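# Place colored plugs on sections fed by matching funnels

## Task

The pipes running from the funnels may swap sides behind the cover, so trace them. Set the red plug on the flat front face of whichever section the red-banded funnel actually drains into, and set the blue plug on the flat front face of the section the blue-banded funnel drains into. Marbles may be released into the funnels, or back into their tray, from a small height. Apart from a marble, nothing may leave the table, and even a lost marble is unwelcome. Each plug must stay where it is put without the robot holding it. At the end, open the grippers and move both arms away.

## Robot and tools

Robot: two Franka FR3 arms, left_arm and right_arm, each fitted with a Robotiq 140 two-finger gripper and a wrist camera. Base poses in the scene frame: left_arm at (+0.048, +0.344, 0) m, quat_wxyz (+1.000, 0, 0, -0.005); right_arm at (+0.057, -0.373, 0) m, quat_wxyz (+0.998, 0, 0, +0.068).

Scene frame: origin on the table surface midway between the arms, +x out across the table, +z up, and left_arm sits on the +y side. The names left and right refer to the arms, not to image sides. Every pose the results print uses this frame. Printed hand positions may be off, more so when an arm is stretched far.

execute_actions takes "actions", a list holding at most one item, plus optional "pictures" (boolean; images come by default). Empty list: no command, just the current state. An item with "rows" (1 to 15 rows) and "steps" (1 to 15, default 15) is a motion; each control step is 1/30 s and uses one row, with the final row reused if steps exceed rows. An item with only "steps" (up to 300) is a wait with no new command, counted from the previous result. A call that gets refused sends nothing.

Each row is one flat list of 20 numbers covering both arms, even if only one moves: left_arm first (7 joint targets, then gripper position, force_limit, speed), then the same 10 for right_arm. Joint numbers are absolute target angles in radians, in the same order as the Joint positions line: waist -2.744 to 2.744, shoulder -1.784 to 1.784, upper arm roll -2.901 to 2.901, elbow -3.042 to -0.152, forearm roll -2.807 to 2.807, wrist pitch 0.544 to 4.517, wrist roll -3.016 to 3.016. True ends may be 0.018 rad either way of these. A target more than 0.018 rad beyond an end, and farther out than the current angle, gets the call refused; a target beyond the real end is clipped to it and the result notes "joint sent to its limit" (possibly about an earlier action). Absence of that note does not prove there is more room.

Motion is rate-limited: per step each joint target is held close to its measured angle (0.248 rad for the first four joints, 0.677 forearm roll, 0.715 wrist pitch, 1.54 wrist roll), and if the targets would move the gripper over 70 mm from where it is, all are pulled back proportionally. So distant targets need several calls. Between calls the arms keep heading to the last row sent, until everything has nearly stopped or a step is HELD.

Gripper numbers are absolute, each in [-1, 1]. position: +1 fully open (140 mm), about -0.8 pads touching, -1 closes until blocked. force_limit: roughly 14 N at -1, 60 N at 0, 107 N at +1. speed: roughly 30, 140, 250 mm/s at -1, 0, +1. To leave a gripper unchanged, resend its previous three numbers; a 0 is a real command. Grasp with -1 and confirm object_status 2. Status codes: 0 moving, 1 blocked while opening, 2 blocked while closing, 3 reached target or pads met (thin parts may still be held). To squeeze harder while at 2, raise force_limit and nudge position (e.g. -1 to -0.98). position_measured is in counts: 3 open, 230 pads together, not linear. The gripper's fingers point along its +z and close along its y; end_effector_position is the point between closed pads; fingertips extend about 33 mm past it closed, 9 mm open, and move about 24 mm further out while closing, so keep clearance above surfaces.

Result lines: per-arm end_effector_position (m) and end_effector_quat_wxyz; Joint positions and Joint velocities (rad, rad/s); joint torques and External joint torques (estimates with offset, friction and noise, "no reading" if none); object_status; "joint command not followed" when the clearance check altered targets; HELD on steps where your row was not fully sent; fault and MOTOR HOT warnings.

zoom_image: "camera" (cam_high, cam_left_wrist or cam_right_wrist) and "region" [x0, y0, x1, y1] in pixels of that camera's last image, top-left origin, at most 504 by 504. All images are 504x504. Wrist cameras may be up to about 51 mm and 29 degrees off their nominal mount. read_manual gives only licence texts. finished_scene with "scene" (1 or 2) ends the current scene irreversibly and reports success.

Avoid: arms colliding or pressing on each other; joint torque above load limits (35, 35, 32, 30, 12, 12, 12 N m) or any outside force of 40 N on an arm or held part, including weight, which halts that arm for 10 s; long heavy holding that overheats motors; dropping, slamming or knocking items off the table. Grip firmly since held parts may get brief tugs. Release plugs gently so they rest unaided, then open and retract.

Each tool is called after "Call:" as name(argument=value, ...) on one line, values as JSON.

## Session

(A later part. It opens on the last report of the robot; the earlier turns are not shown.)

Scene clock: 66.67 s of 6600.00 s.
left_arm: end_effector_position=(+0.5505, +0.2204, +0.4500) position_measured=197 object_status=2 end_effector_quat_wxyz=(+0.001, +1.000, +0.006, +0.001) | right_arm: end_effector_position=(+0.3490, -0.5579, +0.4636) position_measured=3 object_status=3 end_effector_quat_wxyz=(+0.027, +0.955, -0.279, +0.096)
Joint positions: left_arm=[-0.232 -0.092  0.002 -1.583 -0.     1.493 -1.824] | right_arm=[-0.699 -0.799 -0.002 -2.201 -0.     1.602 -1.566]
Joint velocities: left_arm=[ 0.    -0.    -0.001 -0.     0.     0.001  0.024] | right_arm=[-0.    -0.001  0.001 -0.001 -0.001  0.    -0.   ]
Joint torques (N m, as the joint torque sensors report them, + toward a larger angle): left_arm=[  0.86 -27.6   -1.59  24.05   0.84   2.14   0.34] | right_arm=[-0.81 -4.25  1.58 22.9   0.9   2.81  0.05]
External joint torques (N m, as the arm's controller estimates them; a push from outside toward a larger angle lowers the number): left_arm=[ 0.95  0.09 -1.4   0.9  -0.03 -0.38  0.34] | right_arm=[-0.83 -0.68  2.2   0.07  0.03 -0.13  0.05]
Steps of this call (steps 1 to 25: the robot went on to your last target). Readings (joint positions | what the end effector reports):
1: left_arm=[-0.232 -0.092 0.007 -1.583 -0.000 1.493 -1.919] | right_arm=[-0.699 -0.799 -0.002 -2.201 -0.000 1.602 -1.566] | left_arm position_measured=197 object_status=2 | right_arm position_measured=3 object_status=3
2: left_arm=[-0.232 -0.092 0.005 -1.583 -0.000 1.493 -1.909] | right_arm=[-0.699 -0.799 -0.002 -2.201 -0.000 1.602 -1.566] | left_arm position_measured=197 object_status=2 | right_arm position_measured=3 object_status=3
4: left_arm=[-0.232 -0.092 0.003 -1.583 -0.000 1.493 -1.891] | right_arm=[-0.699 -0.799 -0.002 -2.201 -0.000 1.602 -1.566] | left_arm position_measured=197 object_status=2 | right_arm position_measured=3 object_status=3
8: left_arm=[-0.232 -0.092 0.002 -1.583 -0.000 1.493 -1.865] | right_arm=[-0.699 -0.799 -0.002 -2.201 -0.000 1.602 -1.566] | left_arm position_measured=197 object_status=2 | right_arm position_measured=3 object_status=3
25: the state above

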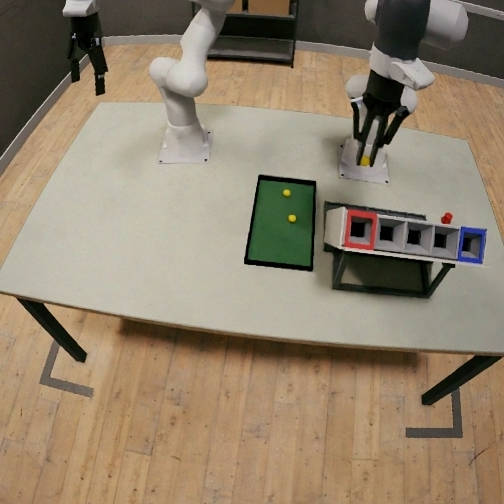

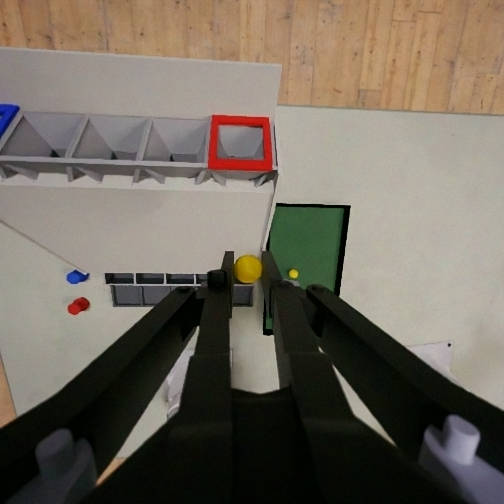

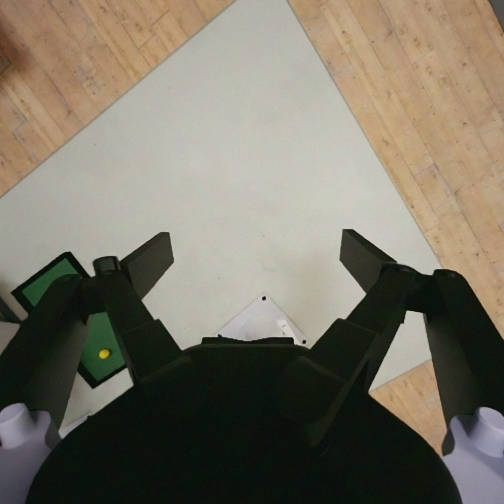

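Call:
execute_actions(actions=[{"rows":[[-0.173,0.233,0,-1.365,0,1.6,-1.75,-1,-0.6,-0.5,-0.7,-0.8,0,-2.2,0,1.6,-1.57,1,0,0]]}], pictures=false)

Call:
execute_actions(actions=[{"steps":15}])

Scene clock: 71.10 s of 6600.00 s.
left_arm: end_effector_position=(+0.6615, +0.2288, +0.3732) position_measured=197 object_status=2 end_effector_quat_wxyz=(-0.000, +1.000, +0.007, -0.005) | right_arm: end_effector_position=(+0.3490, -0.5579, +0.4636) position_measured=3 object_status=3 end_effector_quat_wxyz=(+0.027, +0.955, -0.279, +0.096)
Joint positions: left_arm=[-0.175  0.233  0.    -1.367 -0.001  1.591 -1.769] | right_arm=[-0.699 -0.799 -0.002 -2.201 -0.     1.602 -1.566]
Joint velocities: left_arm=[ 0.    -0.001  0.     0.015 -0.001  0.038  0.05 ] | right_arm=[-0.001 -0.    -0.001 -0.001 -0.     0.002  0.001]
Joint torques (N m, as the joint torque sensors report them, + toward a larger angle): left_arm=[  1.02 -39.03  -0.59  25.57   0.94   2.86   0.41] | right_arm=[-0.13 -3.8   1.05 22.42  0.84  2.83  0.01]
External joint torques (N m, as the arm's controller estimates them; a push from outside toward a larger angle lowers the number): left_arm=[ 1.16 -0.34 -0.71  2.15  0.08  0.45  0.41] | right_arm=[-0.11 -0.31  1.78 -0.36 -0.03 -0.11  0.01]
Steps of this call (steps 1 to 30: the robot went on to your last target; steps 31 to 90: nothing new was sent; then 0.93 s passed at rest; steps 91 to 105: all 15 steps of this action). Readings (joint positions | what the end effector reports):
91: left_arm=[-0.225 -0.064 -0.002 -1.541 -0.001 1.493 -1.813] | right_arm=[-0.699 -0.799 -0.002 -2.201 -0.000 1.602 -1.566] | left_arm position_measured=197 object_status=2 | right_arm position_measured=3 object_status=3
92: left_arm=[-0.217 -0.025 -0.003 -1.497 -0.001 1.507 -1.810] | right_arm=[-0.699 -0.799 -0.002 -2.201 -0.000 1.602 -1.566] | left_arm position_measured=197 object_status=2 | right_arm position_measured=3 object_status=3
94: left_arm=[-0.201 0.058 -0.003 -1.438 -0.001 1.530 -1.803] | right_arm=[-0.699 -0.799 -0.002 -2.201 -0.000 1.602 -1.566] | left_arm position_measured=197 object_status=2 | right_arm position_measured=3 object_status=3
98: left_arm=[-0.179 0.206 -0.000 -1.386 -0.001 1.567 -1.786] | right_arm=[-0.699 -0.799 -0.002 -2.201 -0.000 1.602 -1.566] | left_arm position_measured=197 object_status=2 | right_arm position_measured=3 object_status=3
105: the state above

Scene clock: 71.60 s of 6600.00 s.
left_arm: end_effector_position=(+0.6635, +0.2285, +0.3740) position_measured=197 object_status=2 end_effector_quat_wxyz=(+0.000, +1.000, +0.000, -0.001) | right_arm: end_effector_position=(+0.3490, -0.5579, +0.4636) position_measured=3 object_status=3 end_effector_quat_wxyz=(+0.027, +0.955, -0.279, +0.096)
Joint positions: left_arm=[-0.175  0.233  0.    -1.367 -0.001  1.597 -1.757] | right_arm=[-0.699 -0.799 -0.002 -2.201 -0.     1.602 -1.566]
Joint velocities: left_arm=[-0.001  0.001 -0.    -0.    -0.     0.002  0.01 ] | right_arm=[-0.    -0.     0.001  0.001  0.002 -0.001  0.   ]
Joint torques (N m, as the joint torque sensors report them, + toward a larger angle): left_arm=[  0.82 -39.02  -0.69  26.52   0.96   2.85   0.42] | right_arm=[-0.19 -3.71  1.22 21.95  0.88  2.88 -0.03]
External joint torques (N m, as the arm's controller estimates them; a push from outside toward a larger angle lowers the number): left_arm=[ 0.94  0.28 -0.83  2.73  0.09  0.35  0.42] | right_arm=[-0.23 -0.11  1.79 -0.92  0.   -0.07 -0.04]
Steps of this call (steps 1 to 15: the robot went on to your last target). Readings (joint positions | what the end effector reports):
1: left_arm=[-0.175 0.233 0.000 -1.367 -0.001 1.592 -1.767] | right_arm=[-0.699 -0.799 -0.002 -2.201 -0.000 1.602 -1.566] | left_arm position_measured=197 object_status=2 | right_arm position_measured=3 object_status=3
2: left_arm=[-0.175 0.233 0.000 -1.367 -0.001 1.593 -1.766] | right_arm=[-0.699 -0.799 -0.002 -2.201 -0.000 1.602 -1.566] | left_arm position_measured=197 object_status=2 | right_arm position_measured=3 object_status=3
4: left_arm=[-0.175 0.233 0.000 -1.367 -0.001 1.595 -1.764] | right_arm=[-0.699 -0.799 -0.002 -2.201 -0.000 1.602 -1.566] | left_arm position_measured=197 object_status=2 | right_arm position_measured=3 object_status=3
8: left_arm=[-0.175 0.233 0.000 -1.367 -0.001 1.596 -1.760] | right_arm=[-0.699 -0.799 -0.002 -2.201 -0.000 1.602 -1.566] | left_arm position_measured=197 object_status=2 | right_arm position_measured=3 object_status=3
15: the state above

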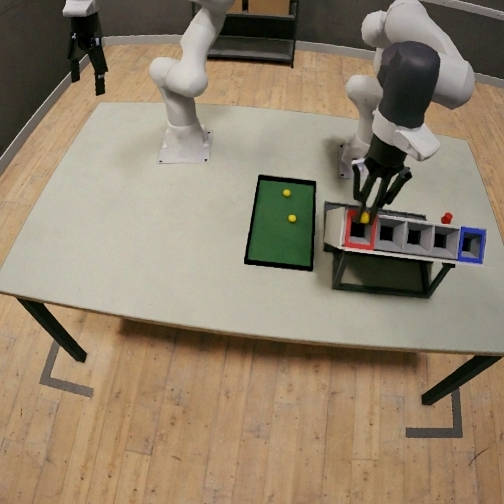

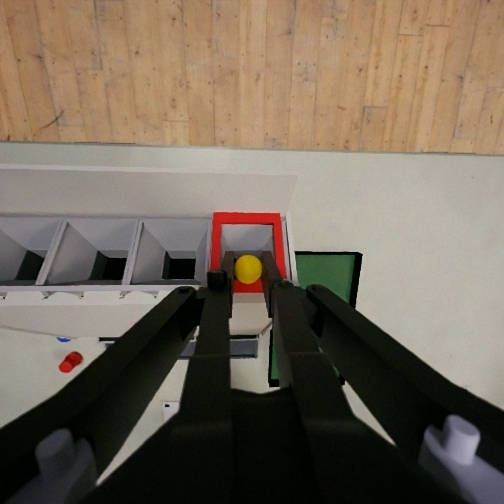

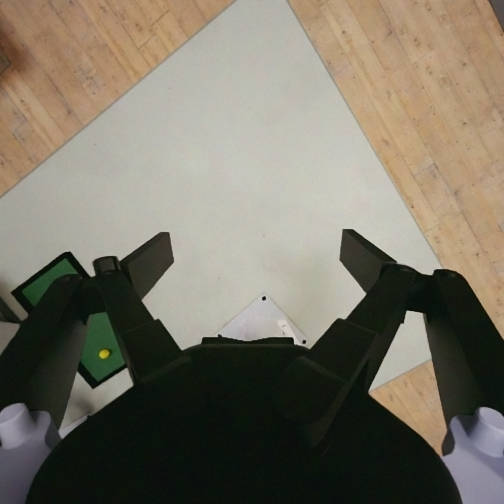

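Call:
execute_actions(actions=[{"rows":[[-0.173,0.217,0,-1.464,0,1.684,-1.75,-1,-0.6,-0.5,-0.7,-0.8,0,-2.2,0,1.6,-1.57,1,0,0]]}], pictures=false)

Call:
execute_actions(actions=[{"rows":[[-0.173,0.217,0,-1.464,0,1.684,-1.75,-0.2,-0.6,0,-0.7,-0.8,0,-2.2,0,1.6,-1.57,1,0,0]],"steps":12}])

Call:
execute_actions(actions=[{"rows":[[-0.3,-0.15,0,-1.583,0,1.45,-1.87,-0.2,-0.6,0,-0.7,-0.8,0,-2.2,0,1.6,-1.57,1,0,0]]}], pictures=false)

Call:
execute_actions(actions=[{"steps":25}])

Scene clock: 76.87 s of 6600.00 s.
left_arm: end_effector_position=(+0.6633, +0.2286, +0.3437) position_measured=197 object_status=2 end_effector_quat_wxyz=(-0.000, +1.000, -0.001, -0.003) | right_arm: end_effector_position=(+0.3489, -0.5579, +0.4636) position_measured=3 object_status=3 end_effector_quat_wxyz=(+0.027, +0.955, -0.279, +0.096)
Joint positions: left_arm=[-0.175  0.22   0.    -1.463 -0.001  1.677 -1.754] | right_arm=[-0.699 -0.799 -0.002 -2.201 -0.     1.602 -1.566]
Joint velocities: left_arm=[ 0.001 -0.004 -0.     0.001 -0.001  0.028 -0.001] | right_arm=[ 0.    -0.    -0.     0.001  0.    -0.    -0.001]
Joint torques (N m, as the joint torque sensors report them, + toward a larger angle): left_arm=[  1.32 -41.33  -0.38  25.1    0.98   2.95   0.38] | right_arm=[-0.33 -3.62  1.15 22.96  0.9   2.81  0.01]
External joint torques (N m, as the arm's controller estimates them; a push from outside toward a larger angle lowers the number): left_arm=[ 1.3  -2.24 -0.62  1.02  0.1   0.47  0.38] | right_arm=[-0.38 -0.07  1.75  0.14  0.02 -0.14  0.  ]
Steps of this call (steps 1 to 15: the robot went on to your last target; steps 16 to 90: nothing new was sent; then 1.77 s passed at rest; steps 91 to 105: all 15 steps of this action). Readings (joint positions | what the end effector reports):
91: left_arm=[-0.175 0.224 0.000 -1.390 -0.001 1.614 -1.754] | right_arm=[-0.699 -0.799 -0.002 -2.201 -0.000 1.602 -1.566] | left_arm position_measured=197 object_status=2 | right_arm position_measured=3 object_status=3
92: left_arm=[-0.175 0.218 0.000 -1.413 -0.001 1.626 -1.754] | right_arm=[-0.699 -0.799 -0.002 -2.201 -0.000 1.602 -1.566] | left_arm position_measured=197 object_status=2 | right_arm position_measured=3 object_status=3
94: left_arm=[-0.175 0.218 0.000 -1.442 -0.001 1.643 -1.754] | right_arm=[-0.699 -0.799 -0.002 -2.201 -0.000 1.602 -1.566] | left_arm position_measured=197 object_status=2 | right_arm position_measured=3 object_status=3
98: left_arm=[-0.175 0.221 0.000 -1.462 -0.001 1.663 -1.754] | right_arm=[-0.699 -0.799 -0.002 -2.201 -0.000 1.602 -1.566] | left_arm position_measured=197 object_status=2 | right_arm position_measured=3 object_status=3
105: the state above

Scene clock: 77.27 s of 6600.00 s.
left_arm: end_effector_position=(+0.6657, +0.2276, +0.3460) position_measured=154 object_status=0 end_effector_quat_wxyz=(+0.001, +1.000, -0.001, +0.002) | right_arm: end_effector_position=(+0.3489, -0.5579, +0.4636) position_measured=3 object_status=3 end_effector_quat_wxyz=(+0.027, +0.955, -0.279, +0.096)
Joint positions: left_arm=[-0.175  0.217 -0.001 -1.462 -0.002  1.684 -1.754] | right_arm=[-0.699 -0.799 -0.002 -2.201 -0.     1.602 -1.566]
Joint velocities: left_arm=[-0.001 -0.001  0.    -0.     0.    -0.001 -0.002] | right_arm=[ 0.002 -0.001  0.    -0.    -0.    -0.002 -0.003]
Joint torques (N m, as the joint torque sensors report them, + toward a larger angle): left_arm=[  0.74 -39.02   0.58  24.38   1.15   2.4    0.27] | right_arm=[-0.73 -3.98  1.36 22.63  0.84  2.79  0.01]
External joint torques (N m, as the arm's controller estimates them; a push from outside toward a larger angle lowers the number): left_arm=[ 0.71  0.32  0.35  0.13  0.27 -0.13  0.27] | right_arm=[-0.74 -0.38  2.01 -0.19 -0.03 -0.16  0.01]
Steps of this call (steps 1 to 12: all 12 steps of this action). Readings (joint positions | what the end effector reports):
1: left_arm=[-0.175 0.219 0.000 -1.463 -0.001 1.677 -1.754] | right_arm=[-0.699 -0.799 -0.002 -2.201 -0.000 1.602 -1.566] | left_arm position_measured=197 object_status=0 | right_arm position_measured=3 object_status=3
2: left_arm=[-0.175 0.219 0.000 -1.463 -0.001 1.678 -1.754] | right_arm=[-0.699 -0.799 -0.002 -2.201 -0.000 1.602 -1.566] | left_arm position_measured=195 object_status=0 | right_arm position_measured=3 object_status=3
4: left_arm=[-0.175 0.219 0.000 -1.463 -0.001 1.679 -1.754] | right_arm=[-0.699 -0.799 -0.002 -2.201 -0.000 1.602 -1.566] | left_arm position_measured=175 object_status=0 | right_arm position_measured=3 object_status=3
8: left_arm=[-0.175 0.218 -0.001 -1.462 -0.002 1.684 -1.754] | right_arm=[-0.699 -0.799 -0.002 -2.201 -0.000 1.602 -1.566] | left_arm position_measured=154 object_status=0 | right_arm position_measured=3 object_status=3
12: the state above

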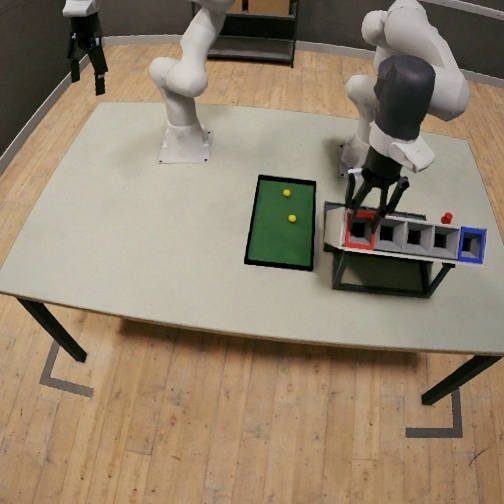

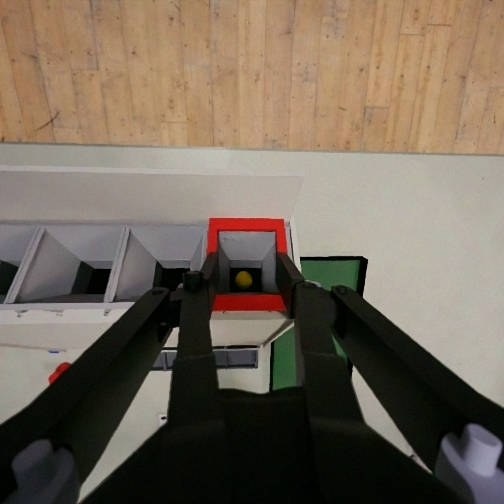

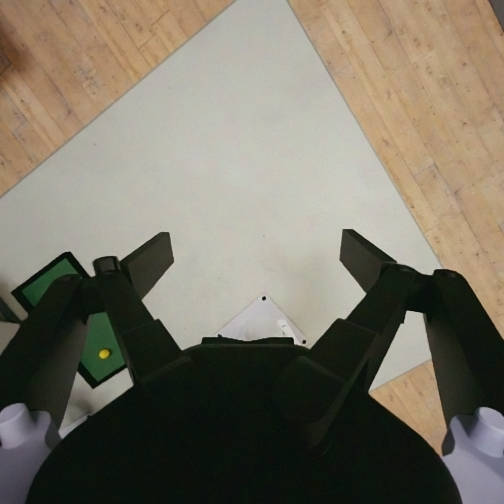

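Scene clock: 87.37 s of 6600.00 s.
left_arm: end_effector_position=(+0.6568, +0.2271, +0.3562) position_measured=154 object_status=3 end_effector_quat_wxyz=(-0.003, +1.000, -0.001, +0.007) | right_arm: end_effector_position=(+0.3489, -0.5579, +0.4636) position_measured=3 object_status=3 end_effector_quat_wxyz=(+0.027, +0.955, -0.279, +0.096)
Joint positions: left_arm=[-0.193  0.18   0.01  -1.489  0.007  1.683 -1.762] | right_arm=[-0.699 -0.799 -0.002 -2.201 -0.     1.602 -1.566]
Joint velocities: left_arm=[-0.     0.001 -0.    -0.    -0.001 -0.001 -0.001] | right_arm=[-0.001 -0.     0.    -0.001 -0.001  0.001 -0.001]
Joint torques (N m, as the joint torque sensors report them, + toward a larger angle): left_arm=[ -0.17 -37.04  -0.44  24.84   0.5    2.07   0.17] | right_arm=[-0.52 -4.72  1.59 21.77  0.84  2.9  -0.11]
External joint torques (N m, as the arm's controller estimates them; a push from outside toward a larger angle lowers the number): left_arm=[-0.03  0.76 -0.56  0.76 -0.38 -0.47  0.17] | right_arm=[-0.49 -1.17  2.3  -1.03 -0.02 -0.04 -0.12]
FORCE FAULT: contact force on the left arm reached its limit, and that arm stopped for 10 seconds. The contact can be on any part of that arm, not only on its tool. That arm's remaining commands of this call were not run. That arm holds still and accepts commands again. Move the arm away from the contact; if what it grips holds it there, let go first. Pushing or pulling that hard again can fault the arm again.
The stop of the left arm began at step 3 of this call (marked STOPPED below). From that step on that arm followed nothing that you had sent. 13 of its steps, steps kept back included, did not run and will not run. Nothing is kept back now, and the robot has no last target.
Steps of this call (steps 1 to 15: all 15 steps of this action; steps 16 to 303: the stop continued). Readings (joint positions | what the end effector reports):
1: left_arm=[-0.184 0.201 0.006 -1.479 0.000 1.681 -1.759] | right_arm=[-0.699 -0.799 -0.002 -2.201 -0.000 1.602 -1.566] | left_arm position_measured=154 object_status=0 | right_arm position_measured=3 object_status=3
2: left_arm=[-0.193 0.177 0.009 -1.491 0.007 1.682 -1.762] | right_arm=[-0.699 -0.799 -0.002 -2.201 -0.000 1.602 -1.566] | left_arm position_measured=154 object_status=3 | right_arm position_measured=3 object_status=3
3: left_arm=[-0.194 0.168 0.009 -1.485 0.007 1.683 -1.762] | right_arm=[-0.699 -0.799 -0.002 -2.201 -0.000 1.602 -1.566] | left_arm position_measured=154 object_status=3 | right_arm position_measured=3 object_status=3 STOPPED (the left arm)
4: left_arm=[-0.194 0.165 0.009 -1.482 0.007 1.683 -1.762] | right_arm=[-0.699 -0.799 -0.002 -2.201 -0.000 1.602 -1.566] | left_arm position_measured=154 object_status=3 | right_arm position_measured=3 object_status=3
8: left_arm=[-0.194 0.173 0.009 -1.486 0.007 1.683 -1.762] | right_arm=[-0.699 -0.799 -0.002 -2.201 -0.000 1.602 -1.566] | left_arm position_measured=154 object_status=3 | right_arm position_measured=3 object_status=3
303: the state above

Scene clock: 87.40 s of 6600.00 s.
left_arm: end_effector_position=(+0.6568, +0.2271, +0.3562) position_measured=154 object_status=3 end_effector_quat_wxyz=(-0.003, +1.000, -0.001, +0.007) | right_arm: end_effector_position=(+0.3489, -0.5579, +0.4636) position_measured=3 object_status=3 end_effector_quat_wxyz=(+0.027, +0.955, -0.279, +0.096)
Joint positions: left_arm=[-0.193  0.18   0.01  -1.489  0.007  1.683 -1.762] | right_arm=[-0.699 -0.799 -0.002 -2.201 -0.     1.602 -1.566]
Joint velocities: left_arm=[ 0.     0.     0.001 -0.001 -0.001 -0.     0.002] | right_arm=[ 0.003  0.001 -0.001 -0.     0.     0.    -0.   ]
Joint torques (N m, as the joint torque sensors report them, + toward a larger angle): left_arm=[  0.54 -37.15   0.05  25.48   0.52   2.02   0.16] | right_arm=[-0.24 -4.4   1.49 22.93  0.93  2.81 -0.05]
External joint torques (N m, as the arm's controller estimates them; a push from outside toward a larger angle lowers the number): left_arm=[ 0.44  0.88 -0.28  1.29 -0.39 -0.53  0.16] | right_arm=[-0.29 -0.95  2.13  0.17  0.06 -0.14 -0.06]
A stop began in an earlier call of the same reply, so what this call sent did not run. Send another action.
Steps of this call (step 1: nothing new was sent). Readings (joint positions | what the end effector reports):
1: the state above

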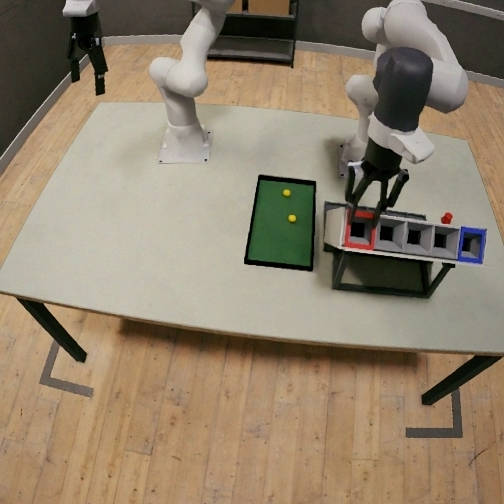

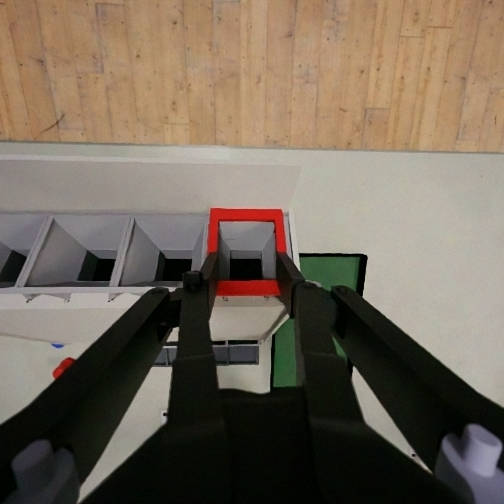

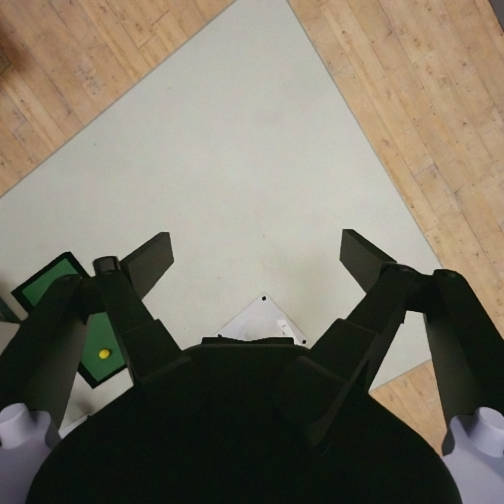

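Call:
execute_actions(actions=[{"rows":[[-0.185,0.185,0,-1.45,0,1.65,-1.76,-0.2,-0.6,0,-0.7,-0.8,0,-2.2,0,1.6,-1.57,1,0,0],[-0.185,0.19,0,-1.42,0,1.62,-1.76,-0.2,-0.6,0,-0.7,-0.8,0,-2.2,0,1.6,-1.57,1,0,0],[-0.185,0.19,0,-1.38,0,1.59,-1.76,-0.2,-0.6,0,-0.7,-0.8,0,-2.2,0,1.6,-1.57,1,0,0],[-0.185,0.18,0,-1.34,0,1.56,-1.76,-0.2,-0.6,0,-0.7,-0.8,0,-2.2,0,1.6,-1.57,1,0,0]],"steps":12}], pictures=false)

Call:
execute_actions(actions=[{"rows":[[-0.3,-0.2,0,-1.583,0,1.45,-1.87,-0.2,-0.6,0,-0.7,-0.8,0,-2.2,0,1.6,-1.57,1,0,0]]}], pictures=false)

Call:
execute_actions(actions=[{"rows":[[-0.636,-0.383,0,-1.957,0,1.573,-2.216,-0.2,-0.6,0,-0.7,-0.8,0,-2.2,0,1.6,-1.57,1,0,0]]}])

Call:
execute_actions(actions=[{"rows":[[-0.636,-0.095,0,-2.617,0,2.525,-2.216,-0.2,-0.6,0,-0.7,-0.8,0,-2.2,0,1.6,-1.57,1,0,0]]}], pictures=false)

Call:
execute_actions(actions=[{"steps":40}])

Scene clock: 94.60 s of 6600.00 s.
left_arm: end_effector_position=(+0.6595, +0.2241, +0.4226) position_measured=154 object_status=3 end_effector_quat_wxyz=(+0.004, +0.999, -0.002, +0.033) | right_arm: end_effector_position=(+0.3489, -0.5579, +0.4636) position_measured=3 object_status=3 end_effector_quat_wxyz=(+0.027, +0.955, -0.279, +0.096)
Joint positions: left_arm=[-0.187  0.173  0.002 -1.34   0.004  1.58  -1.762] | right_arm=[-0.699 -0.799 -0.002 -2.201 -0.     1.602 -1.566]
Joint velocities: left_arm=[ 0.004  0.017 -0.002 -0.    -0.003 -0.101  0.002] | right_arm=[-0.002 -0.    -0.    -0.001 -0.001  0.    -0.001]
Joint torques (N m, as the joint torque sensors report them, + toward a larger angle): left_arm=[  1.33 -33.85  -1.55  24.71  -0.11   2.33   0.31] | right_arm=[-0.21 -3.86  1.56 22.63  0.85  2.87  0.02]
External joint torques (N m, as the arm's controller estimates them; a push from outside toward a larger angle lowers the number): left_arm=[ 1.4   1.34 -1.67  2.35 -0.97 -0.31  0.31] | right_arm=[-0.21 -0.27  2.22 -0.2  -0.02 -0.08  0.01]
Steps of this call (steps 1 to 90: nothing new was sent; then 3.80 s passed at rest; steps 91 to 102: all 12 steps of this action). Readings (joint positions | what the end effector reports):
91: left_arm=[-0.191 0.183 0.008 -1.481 0.006 1.677 -1.762] | right_arm=[-0.699 -0.799 -0.002 -2.201 -0.000 1.602 -1.566] | left_arm position_measured=154 object_status=3 | right_arm position_measured=3 object_status=3
92: left_arm=[-0.189 0.188 0.006 -1.464 0.006 1.667 -1.762] | right_arm=[-0.699 -0.799 -0.002 -2.201 -0.000 1.602 -1.566] | left_arm position_measured=154 object_status=3 | right_arm position_measured=3 object_status=3
94: left_arm=[-0.188 0.196 0.004 -1.414 0.005 1.636 -1.762] | right_arm=[-0.699 -0.799 -0.002 -2.201 -0.000 1.602 -1.566] | left_arm position_measured=154 object_status=3 | right_arm position_measured=3 object_status=3
98: left_arm=[-0.188 0.178 0.002 -1.351 0.004 1.598 -1.762] | right_arm=[-0.699 -0.799 -0.002 -2.201 -0.000 1.602 -1.566] | left_arm position_measured=154 object_status=3 | right_arm position_measured=3 object_status=3
102: the state above

Scene clock: 95.10 s of 6600.00 s.
left_arm: end_effector_position=(+0.5181, +0.1944, +0.5109) position_measured=154 object_status=3 end_effector_quat_wxyz=(+0.013, +0.999, -0.021, +0.049) | right_arm: end_effector_position=(+0.3489, -0.5579, +0.4636) position_measured=3 object_status=3 end_effector_quat_wxyz=(+0.027, +0.955, -0.279, +0.096)
Joint positions: left_arm=[-0.298 -0.209 -0.002 -1.573  0.003  1.465 -1.839] | right_arm=[-0.699 -0.799 -0.002 -2.201 -0.     1.602 -1.566]
Joint velocities: left_arm=[ 0.001  0.061  0.01  -0.098  0.    -0.075 -0.09 ] | right_arm=[ 0.     0.    -0.     0.001  0.    -0.001  0.001]
Joint torques (N m, as the joint torque sensors report them, + toward a larger angle): left_arm=[ -1.4  -19.66  -0.38  23.77  -0.03   2.4   -0.06] | right_arm=[-0.62 -3.68  1.13 22.84  0.86  2.81  0.  ]
External joint torques (N m, as the arm's controller estimates them; a push from outside toward a larger angle lowers the number): left_arm=[-1.53  2.08 -0.27  1.76 -0.92 -0.4  -0.07] | right_arm=[-0.65 -0.17  1.74  0.03 -0.01 -0.13 -0.01]
Steps of this call (steps 1 to 15: all 15 steps of this action). Readings (joint positions | what the end effector reports):
1: left_arm=[-0.197 0.149 0.008 -1.379 0.004 1.573 -1.767] | right_arm=[-0.699 -0.799 -0.002 -2.201 -0.000 1.602 -1.566] | left_arm position_measured=154 object_status=3 | right_arm position_measured=3 object_status=3
2: left_arm=[-0.211 0.116 0.009 -1.421 0.004 1.559 -1.772] | right_arm=[-0.699 -0.799 -0.002 -2.201 -0.000 1.602 -1.566] | left_arm position_measured=154 object_status=3 | right_arm position_measured=3 object_status=3
4: left_arm=[-0.241 0.040 0.007 -1.485 0.004 1.536 -1.783] | right_arm=[-0.699 -0.799 -0.002 -2.201 -0.000 1.602 -1.566] | left_arm position_measured=154 object_status=3 | right_arm position_measured=3 object_status=3
8: left_arm=[-0.285 -0.131 -0.001 -1.555 0.004 1.496 -1.807] | right_arm=[-0.699 -0.799 -0.002 -2.201 -0.000 1.602 -1.566] | left_arm position_measured=154 object_status=3 | right_arm position_measured=3 object_status=3
15: the state above

Scene clock: 95.60 s of 6600.00 s.
left_arm: end_effector_position=(+0.3885, +0.0866, +0.4174) position_measured=154 object_status=3 end_effector_quat_wxyz=(-0.006, +0.999, -0.052, -0.006) | right_arm: end_effector_position=(+0.3489, -0.5579, +0.4636) position_measured=3 object_status=3 end_effector_quat_wxyz=(+0.027, +0.955, -0.279, +0.096)
Joint positions: left_arm=[-0.633 -0.377 -0.005 -1.954  0.001  1.559 -2.114] | right_arm=[-0.699 -0.799 -0.002 -2.201 -0.     1.602 -1.566]
Joint velocities: left_arm=[-0.005 -0.043  0.036 -0.018  0.001  0.065 -0.324] | right_arm=[-0.     0.     0.001 -0.001 -0.     0.001 -0.001]
Joint torques (N m, as the joint torque sensors report them, + toward a larger angle): left_arm=[ -0.24 -18.21   1.06  25.09   0.53   2.91  -0.27] | right_arm=[-1.2  -3.54  1.71 22.5   0.84  2.89 -0.03]
External joint torques (N m, as the arm's controller estimates them; a push from outside toward a larger angle lowers the number): left_arm=[-0.2  -0.17  1.48  1.32 -0.41  0.42 -0.27] | right_arm=[-1.23 -0.06  2.31 -0.27 -0.03 -0.05 -0.03]
Steps of this call (steps 1 to 15: all 15 steps of this action). Readings (joint positions | what the end effector reports):
1: left_arm=[-0.329 -0.229 0.012 -1.613 0.005 1.478 -1.859] | right_arm=[-0.699 -0.799 -0.002 -2.201 -0.000 1.602 -1.566] | left_arm position_measured=154 object_status=3 | right_arm position_measured=3 object_status=3
2: left_arm=[-0.365 -0.253 0.015 -1.656 0.006 1.486 -1.878] | right_arm=[-0.699 -0.799 -0.002 -2.201 -0.000 1.602 -1.566] | left_arm position_measured=154 object_status=3 | right_arm position_measured=3 object_status=3
4: left_arm=[-0.442 -0.295 0.012 -1.734 0.005 1.501 -1.912] | right_arm=[-0.699 -0.799 -0.002 -2.201 -0.000 1.602 -1.566] | left_arm position_measured=154 object_status=3 | right_arm position_measured=3 object_status=3
8: left_arm=[-0.584 -0.358 -0.001 -1.895 0.003 1.533 -2.002] | right_arm=[-0.699 -0.799 -0.002 -2.201 -0.000 1.602 -1.566] | left_arm position_measured=154 object_status=3 | right_arm position_measured=3 object_status=3
15: the state above

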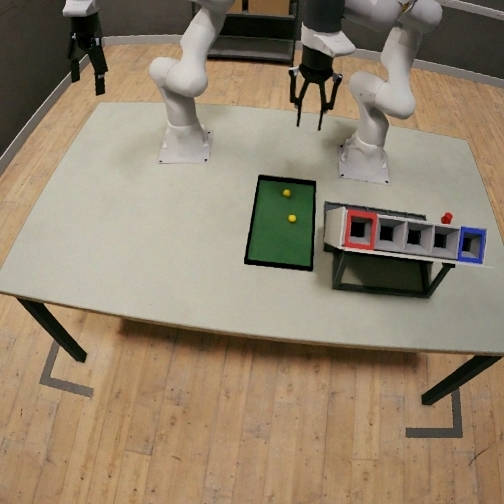

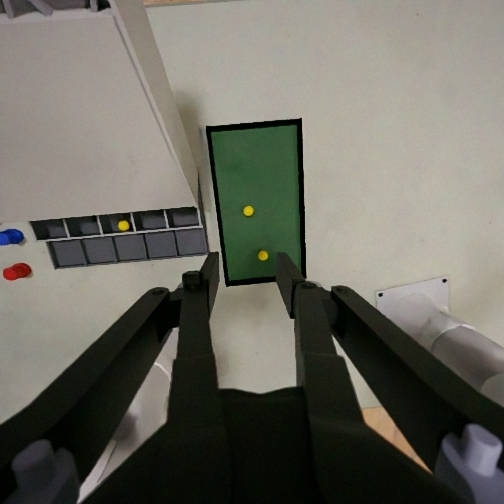

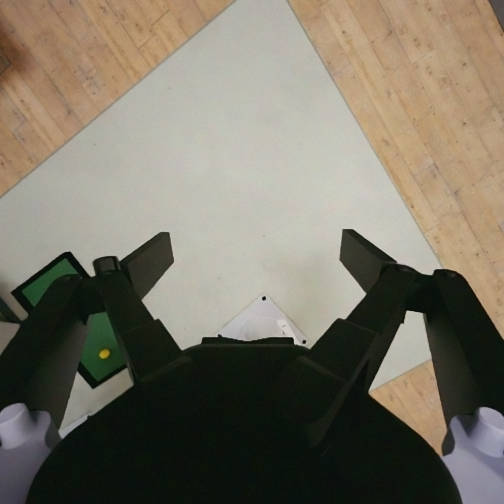

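Scene clock: 96.10 s of 6600.00 s.
left_arm: end_effector_position=(+0.3979, +0.0802, +0.1266) position_measured=154 object_status=3 end_effector_quat_wxyz=(-0.025, +0.999, -0.027, -0.034) | right_arm: end_effector_position=(+0.3489, -0.5579, +0.4636) position_measured=3 object_status=3 end_effector_quat_wxyz=(+0.027, +0.955, -0.279, +0.096)
Joint positions: left_arm=[-0.633 -0.123 -0.003 -2.455  0.001  2.247 -2.163] | right_arm=[-0.699 -0.799 -0.002 -2.201 -0.     1.602 -1.566]
Joint velocities: left_arm=[-0.     0.352  0.009 -1.678 -0.002  1.294 -0.131] | right_arm=[-0.     0.    -0.001 -0.     0.001 -0.    -0.   ]
Joint torques (N m, as the joint torque sensors report them, + toward a larger angle): left_arm=[ -1.93 -29.72  -0.64  30.61   0.28   3.64  -0.1 ] | right_arm=[ 0.1  -3.7   1.68 22.5   0.92  2.85 -0.01]
External joint torques (N m, as the arm's controller estimates them; a push from outside toward a larger angle lowers the number): left_arm=[-1.94  1.14 -0.52  0.98 -0.31  0.6  -0.11] | right_arm=[ 0.08 -0.24  2.35 -0.26  0.05 -0.09 -0.02]
Steps of this call (steps 1 to 15: all 15 steps of this action). Readings (joint positions | what the end effector reports):
1: left_arm=[-0.633 -0.374 -0.004 -1.965 0.001 1.594 -2.118] | right_arm=[-0.699 -0.799 -0.002 -2.201 -0.000 1.602 -1.566] | left_arm position_measured=154 object_status=3 | right_arm position_measured=3 object_status=3
2: left_arm=[-0.633 -0.360 -0.004 -1.981 0.001 1.633 -2.120] | right_arm=[-0.699 -0.799 -0.002 -2.201 -0.000 1.602 -1.566] | left_arm position_measured=154 object_status=3 | right_arm position_measured=3 object_status=3
4: left_arm=[-0.633 -0.320 -0.004 -2.023 0.001 1.710 -2.125] | right_arm=[-0.699 -0.799 -0.002 -2.201 -0.000 1.602 -1.566] | left_arm position_measured=154 object_status=3 | right_arm position_measured=3 object_status=3
8: left_arm=[-0.633 -0.234 -0.004 -2.131 0.001 1.888 -2.136] | right_arm=[-0.699 -0.799 -0.002 -2.201 -0.000 1.602 -1.566] | left_arm position_measured=154 object_status=3 | right_arm position_measured=3 object_status=3
15: the state above

Scene clock: 97.43 s of 6600.00 s.
left_arm: end_effector_position=(+0.3915, +0.0854, +0.0716) position_measured=154 object_status=3 end_effector_quat_wxyz=(-0.001, +1.000, -0.003, -0.000) | right_arm: end_effector_position=(+0.3489, -0.5579, +0.4636) position_measured=3 object_status=3 end_effector_quat_wxyz=(+0.027, +0.955, -0.279, +0.096)
Joint positions: left_arm=[-0.634 -0.093 -0.002 -2.616  0.001  2.522 -2.211] | right_arm=[-0.699 -0.799 -0.002 -2.201 -0.     1.602 -1.566]
Joint velocities: left_arm=[-0.    -0.001 -0.001 -0.001  0.001  0.    -0.002] | right_arm=[ 0.001  0.     0.001 -0.     0.001 -0.     0.   ]
Joint torques (N m, as the joint torque sensors report them, + toward a larger angle): left_arm=[ -1.73 -25.3   -0.02  20.49   0.2    2.9   -0.07] | right_arm=[-1.42 -3.74  1.53 22.09  0.86  2.9  -0.02]
External joint torques (N m, as the arm's controller estimates them; a push from outside toward a larger angle lowers the number): left_arm=[-1.72 -1.16  0.08  0.91 -0.32  0.4  -0.07] | right_arm=[-1.47 -0.17  2.13 -0.74 -0.02 -0.05 -0.03]
Steps of this call (steps 1 to 40: the robot went on to your last target). Readings (joint positions | what the end effector reports):
1: left_arm=[-0.633 -0.111 -0.003 -2.511 0.001 2.295 -2.168] | right_arm=[-0.699 -0.799 -0.002 -2.201 -0.000 1.602 -1.566] | left_arm position_measured=154 object_status=3 | right_arm position_measured=3 object_status=3
2: left_arm=[-0.633 -0.100 -0.002 -2.554 0.001 2.333 -2.173] | right_arm=[-0.699 -0.799 -0.002 -2.201 -0.000 1.602 -1.566] | left_arm position_measured=154 object_status=3 | right_arm position_measured=3 object_status=3
4: left_arm=[-0.633 -0.086 -0.002 -2.601 0.001 2.390 -2.181] | right_arm=[-0.699 -0.799 -0.002 -2.201 -0.000 1.602 -1.566] | left_arm position_measured=154 object_status=3 | right_arm position_measured=3 object_status=3
8: left_arm=[-0.634 -0.089 -0.002 -2.616 0.001 2.460 -2.192] | right_arm=[-0.699 -0.799 -0.002 -2.201 -0.000 1.602 -1.566] | left_arm position_measured=154 object_status=3 | right_arm position_measured=3 object_status=3
40: the state above

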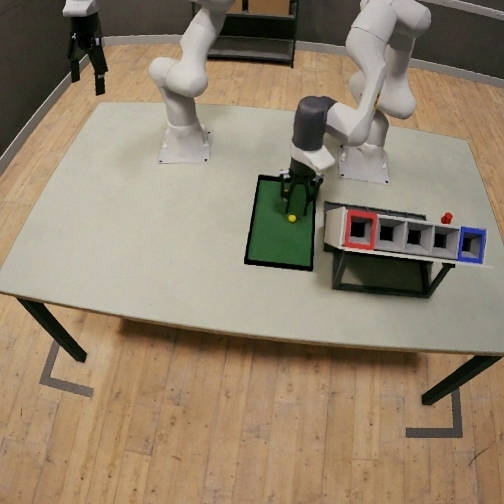

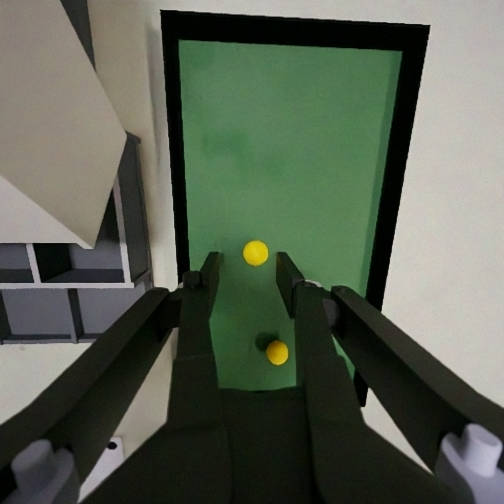

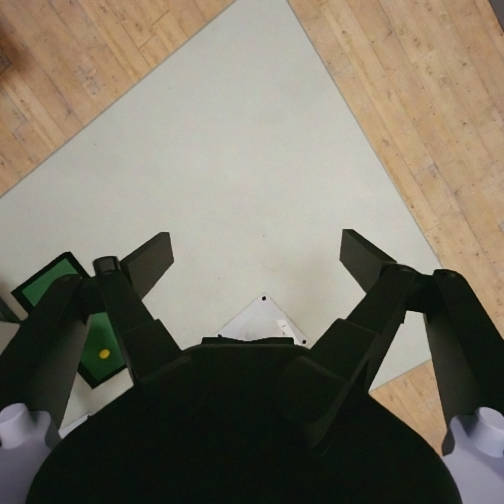

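Call:
execute_actions(actions=[{"rows":[[-0.643,-0.07,0,-2.59,0,2.54,-2.222,-0.2,-0.6,0,-0.7,-0.8,0,-2.2,0,1.6,-1.57,1,0,0],[-0.643,-0.06,0,-2.59,0,2.55,-2.222,-0.2,-0.6,0,-0.7,-0.8,0,-2.2,0,1.6,-1.57,1,0,0],[-0.643,-0.05,0,-2.59,0,2.57,-2.222,-0.2,-0.6,0,-0.7,-0.8,0,-2.2,0,1.6,-1.57,1,0,0],[-0.643,-0.035,0,-2.59,0,2.59,-2.222,-0.2,-0.6,0,-0.7,-0.8,0,-2.2,0,1.6,-1.57,1,0,0],[-0.643,-0.02,0,-2.59,0,2.6,-2.222,-0.2,-0.6,0,-0.7,-0.8,0,-2.2,0,1.6,-1.57,1,0,0],[-0.643,0,0,-2.59,0,2.609,-2.222,-0.2,-0.6,0,-0.7,-0.8,0,-2.2,0,1.6,-1.57,1,0,0],[-0.643,0.016,0,-2.59,0,2.609,-2.222,-0.2,-0.6,0,-0.7,-0.8,0,-2.2,0,1.6,-1.57,1,0,0]]}])

Call:
execute_actions(actions=[{"rows":[[-0.643,0.016,0,-2.59,0,2.609,-2.222,-1,-0.6,-0.5,-0.7,-0.8,0,-2.2,0,1.6,-1.57,1,0,0]]}])

Scene clock: 105.07 s of 6600.00 s.
left_arm: end_effector_position=(+0.3972, +0.0776, +0.0405) position_measured=154 object_status=3 end_effector_quat_wxyz=(-0.003, +1.000, -0.003, -0.003) | right_arm: end_effector_position=(+0.3489, -0.5579, +0.4636) position_measured=3 object_status=3 end_effector_quat_wxyz=(+0.027, +0.955, -0.279, +0.096)
Joint positions: left_arm=[-0.641  0.014 -0.001 -2.592  0.001  2.598 -2.217] | right_arm=[-0.699 -0.799 -0.002 -2.201 -0.     1.602 -1.566]
Joint velocities: left_arm=[ 0.001 -0.001  0.001  0.002  0.     0.047 -0.004] | right_arm=[-0.001 -0.001 -0.     0.     0.     0.001 -0.   ]
Joint torques (N m, as the joint torque sensors report them, + toward a larger angle): left_arm=[ -1.85 -25.18  -0.19  20.81   0.04   2.72   0.01] | right_arm=[-0.21 -4.01  1.61 23.06  0.82  2.84 -0.08]
External joint torques (N m, as the arm's controller estimates them; a push from outside toward a larger angle lowers the number): left_arm=[-1.95  1.38 -0.31  2.57 -0.42  0.27  0.01] | right_arm=[-0.21 -0.43  2.26  0.25 -0.04 -0.11 -0.08]
Steps of this call (steps 1 to 15: the robot went on to your last target; steps 16 to 90: nothing new was sent; then 4.13 s passed at rest; steps 91 to 105: all 15 steps of this action). Readings (joint positions | what the end effector reports):
91: left_arm=[-0.635 -0.088 -0.001 -2.611 0.001 2.524 -2.213] | right_arm=[-0.699 -0.799 -0.002 -2.201 -0.000 1.602 -1.566] | left_arm position_measured=154 object_status=3 | right_arm position_measured=3 object_status=3
92: left_arm=[-0.637 -0.081 -0.001 -2.604 0.001 2.528 -2.213] | right_arm=[-0.699 -0.799 -0.002 -2.201 -0.000 1.602 -1.566] | left_arm position_measured=154 object_status=3 | right_arm position_measured=3 object_status=3
94: left_arm=[-0.639 -0.063 -0.001 -2.595 0.001 2.545 -2.214] | right_arm=[-0.699 -0.799 -0.002 -2.201 -0.000 1.602 -1.566] | left_arm position_measured=154 object_status=3 | right_arm position_measured=3 object_status=3
98: left_arm=[-0.641 -0.008 -0.001 -2.590 0.001 2.579 -2.216] | right_arm=[-0.699 -0.799 -0.002 -2.201 -0.000 1.602 -1.566] | left_arm position_measured=154 object_status=3 | right_arm position_measured=3 object_status=3
105: the state above

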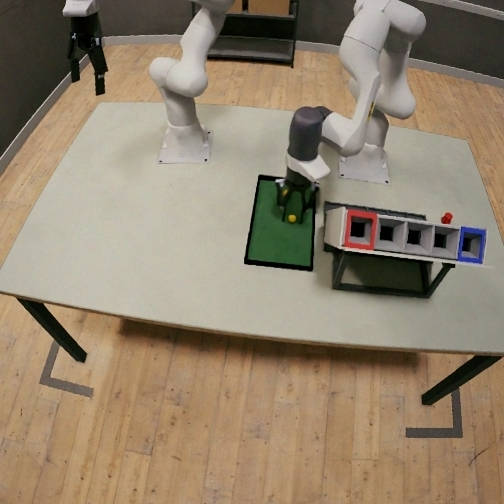

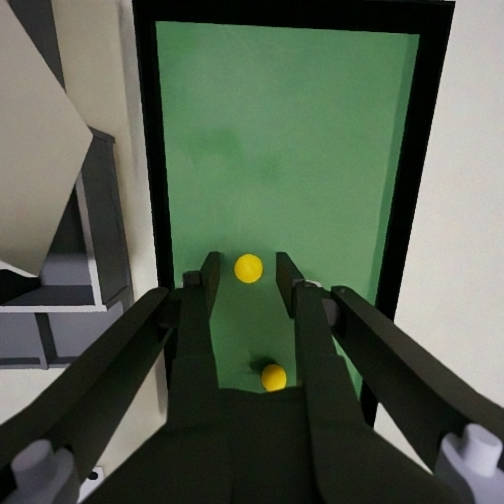

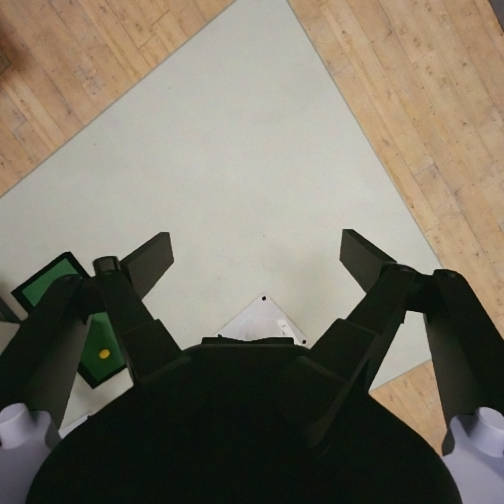

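Scene clock: 105.57 s of 6600.00 s.
left_arm: end_effector_position=(+0.3991, +0.0761, +0.0412) position_measured=197 object_status=0 end_effector_quat_wxyz=(-0.000, +1.000, -0.003, +0.000) | right_arm: end_effector_position=(+0.3489, -0.5579, +0.4636) position_measured=3 object_status=3 end_effector_quat_wxyz=(+0.027, +0.955, -0.279, +0.096)
Joint positions: left_arm=[-0.641  0.014 -0.001 -2.591  0.001  2.606 -2.218] | right_arm=[-0.699 -0.799 -0.002 -2.201 -0.     1.602 -1.566]
Joint velocities: left_arm=[-0.002  0.001  0.     0.001  0.     0.002 -0.   ] | right_arm=[ 0.    -0.001 -0.     0.002  0.     0.001  0.   ]
Joint torques (N m, as the joint torque sensors report them, + toward a larger angle): left_arm=[ -1.88 -25.78   0.    21.28   0.06   2.8   -0.04] | right_arm=[-0.16 -3.75  1.97 22.51  0.86  2.96 -0.04]
External joint torques (N m, as the arm's controller estimates them; a push from outside toward a larger angle lowers the number): left_arm=[-1.82  0.83  0.05  2.89 -0.41  0.3  -0.04] | right_arm=[-0.16 -0.13  2.65 -0.39 -0.01  0.   -0.05]
Steps of this call (steps 1 to 15: all 15 steps of this action). Readings (joint positions | what the end effector reports):
1: left_arm=[-0.641 0.014 -0.001 -2.592 0.001 2.600 -2.217] | right_arm=[-0.699 -0.799 -0.002 -2.201 -0.000 1.602 -1.566] | left_arm position_measured=154 object_status=0 | right_arm position_measured=3 object_status=3
2: left_arm=[-0.641 0.014 -0.001 -2.592 0.001 2.601 -2.217] | right_arm=[-0.699 -0.799 -0.002 -2.201 -0.000 1.602 -1.566] | left_arm position_measured=158 object_status=0 | right_arm position_measured=3 object_status=3
4: left_arm=[-0.641 0.014 -0.001 -2.592 0.001 2.603 -2.217] | right_arm=[-0.699 -0.799 -0.002 -2.201 -0.000 1.602 -1.566] | left_arm position_measured=167 object_status=0 | right_arm position_measured=3 object_status=3
8: left_arm=[-0.641 0.014 -0.001 -2.592 0.001 2.605 -2.218] | right_arm=[-0.699 -0.799 -0.002 -2.201 -0.000 1.602 -1.566] | left_arm position_measured=186 object_status=0 | right_arm position_measured=3 object_status=3
15: the state above

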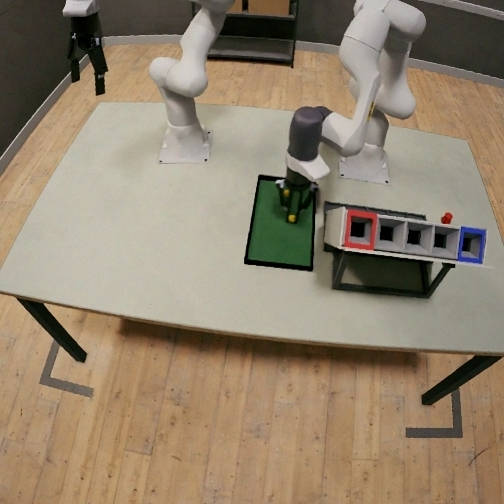

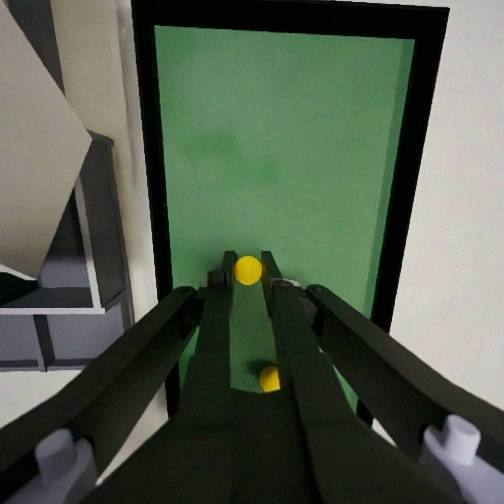

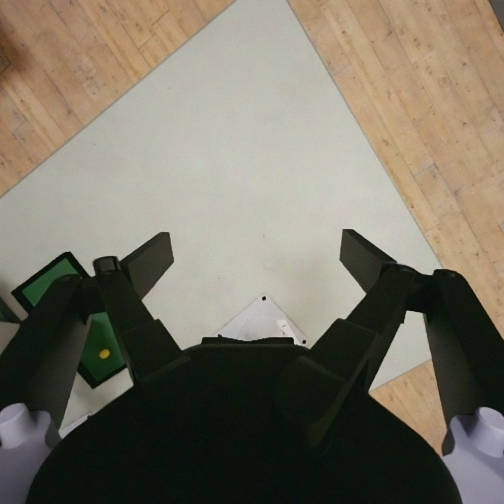

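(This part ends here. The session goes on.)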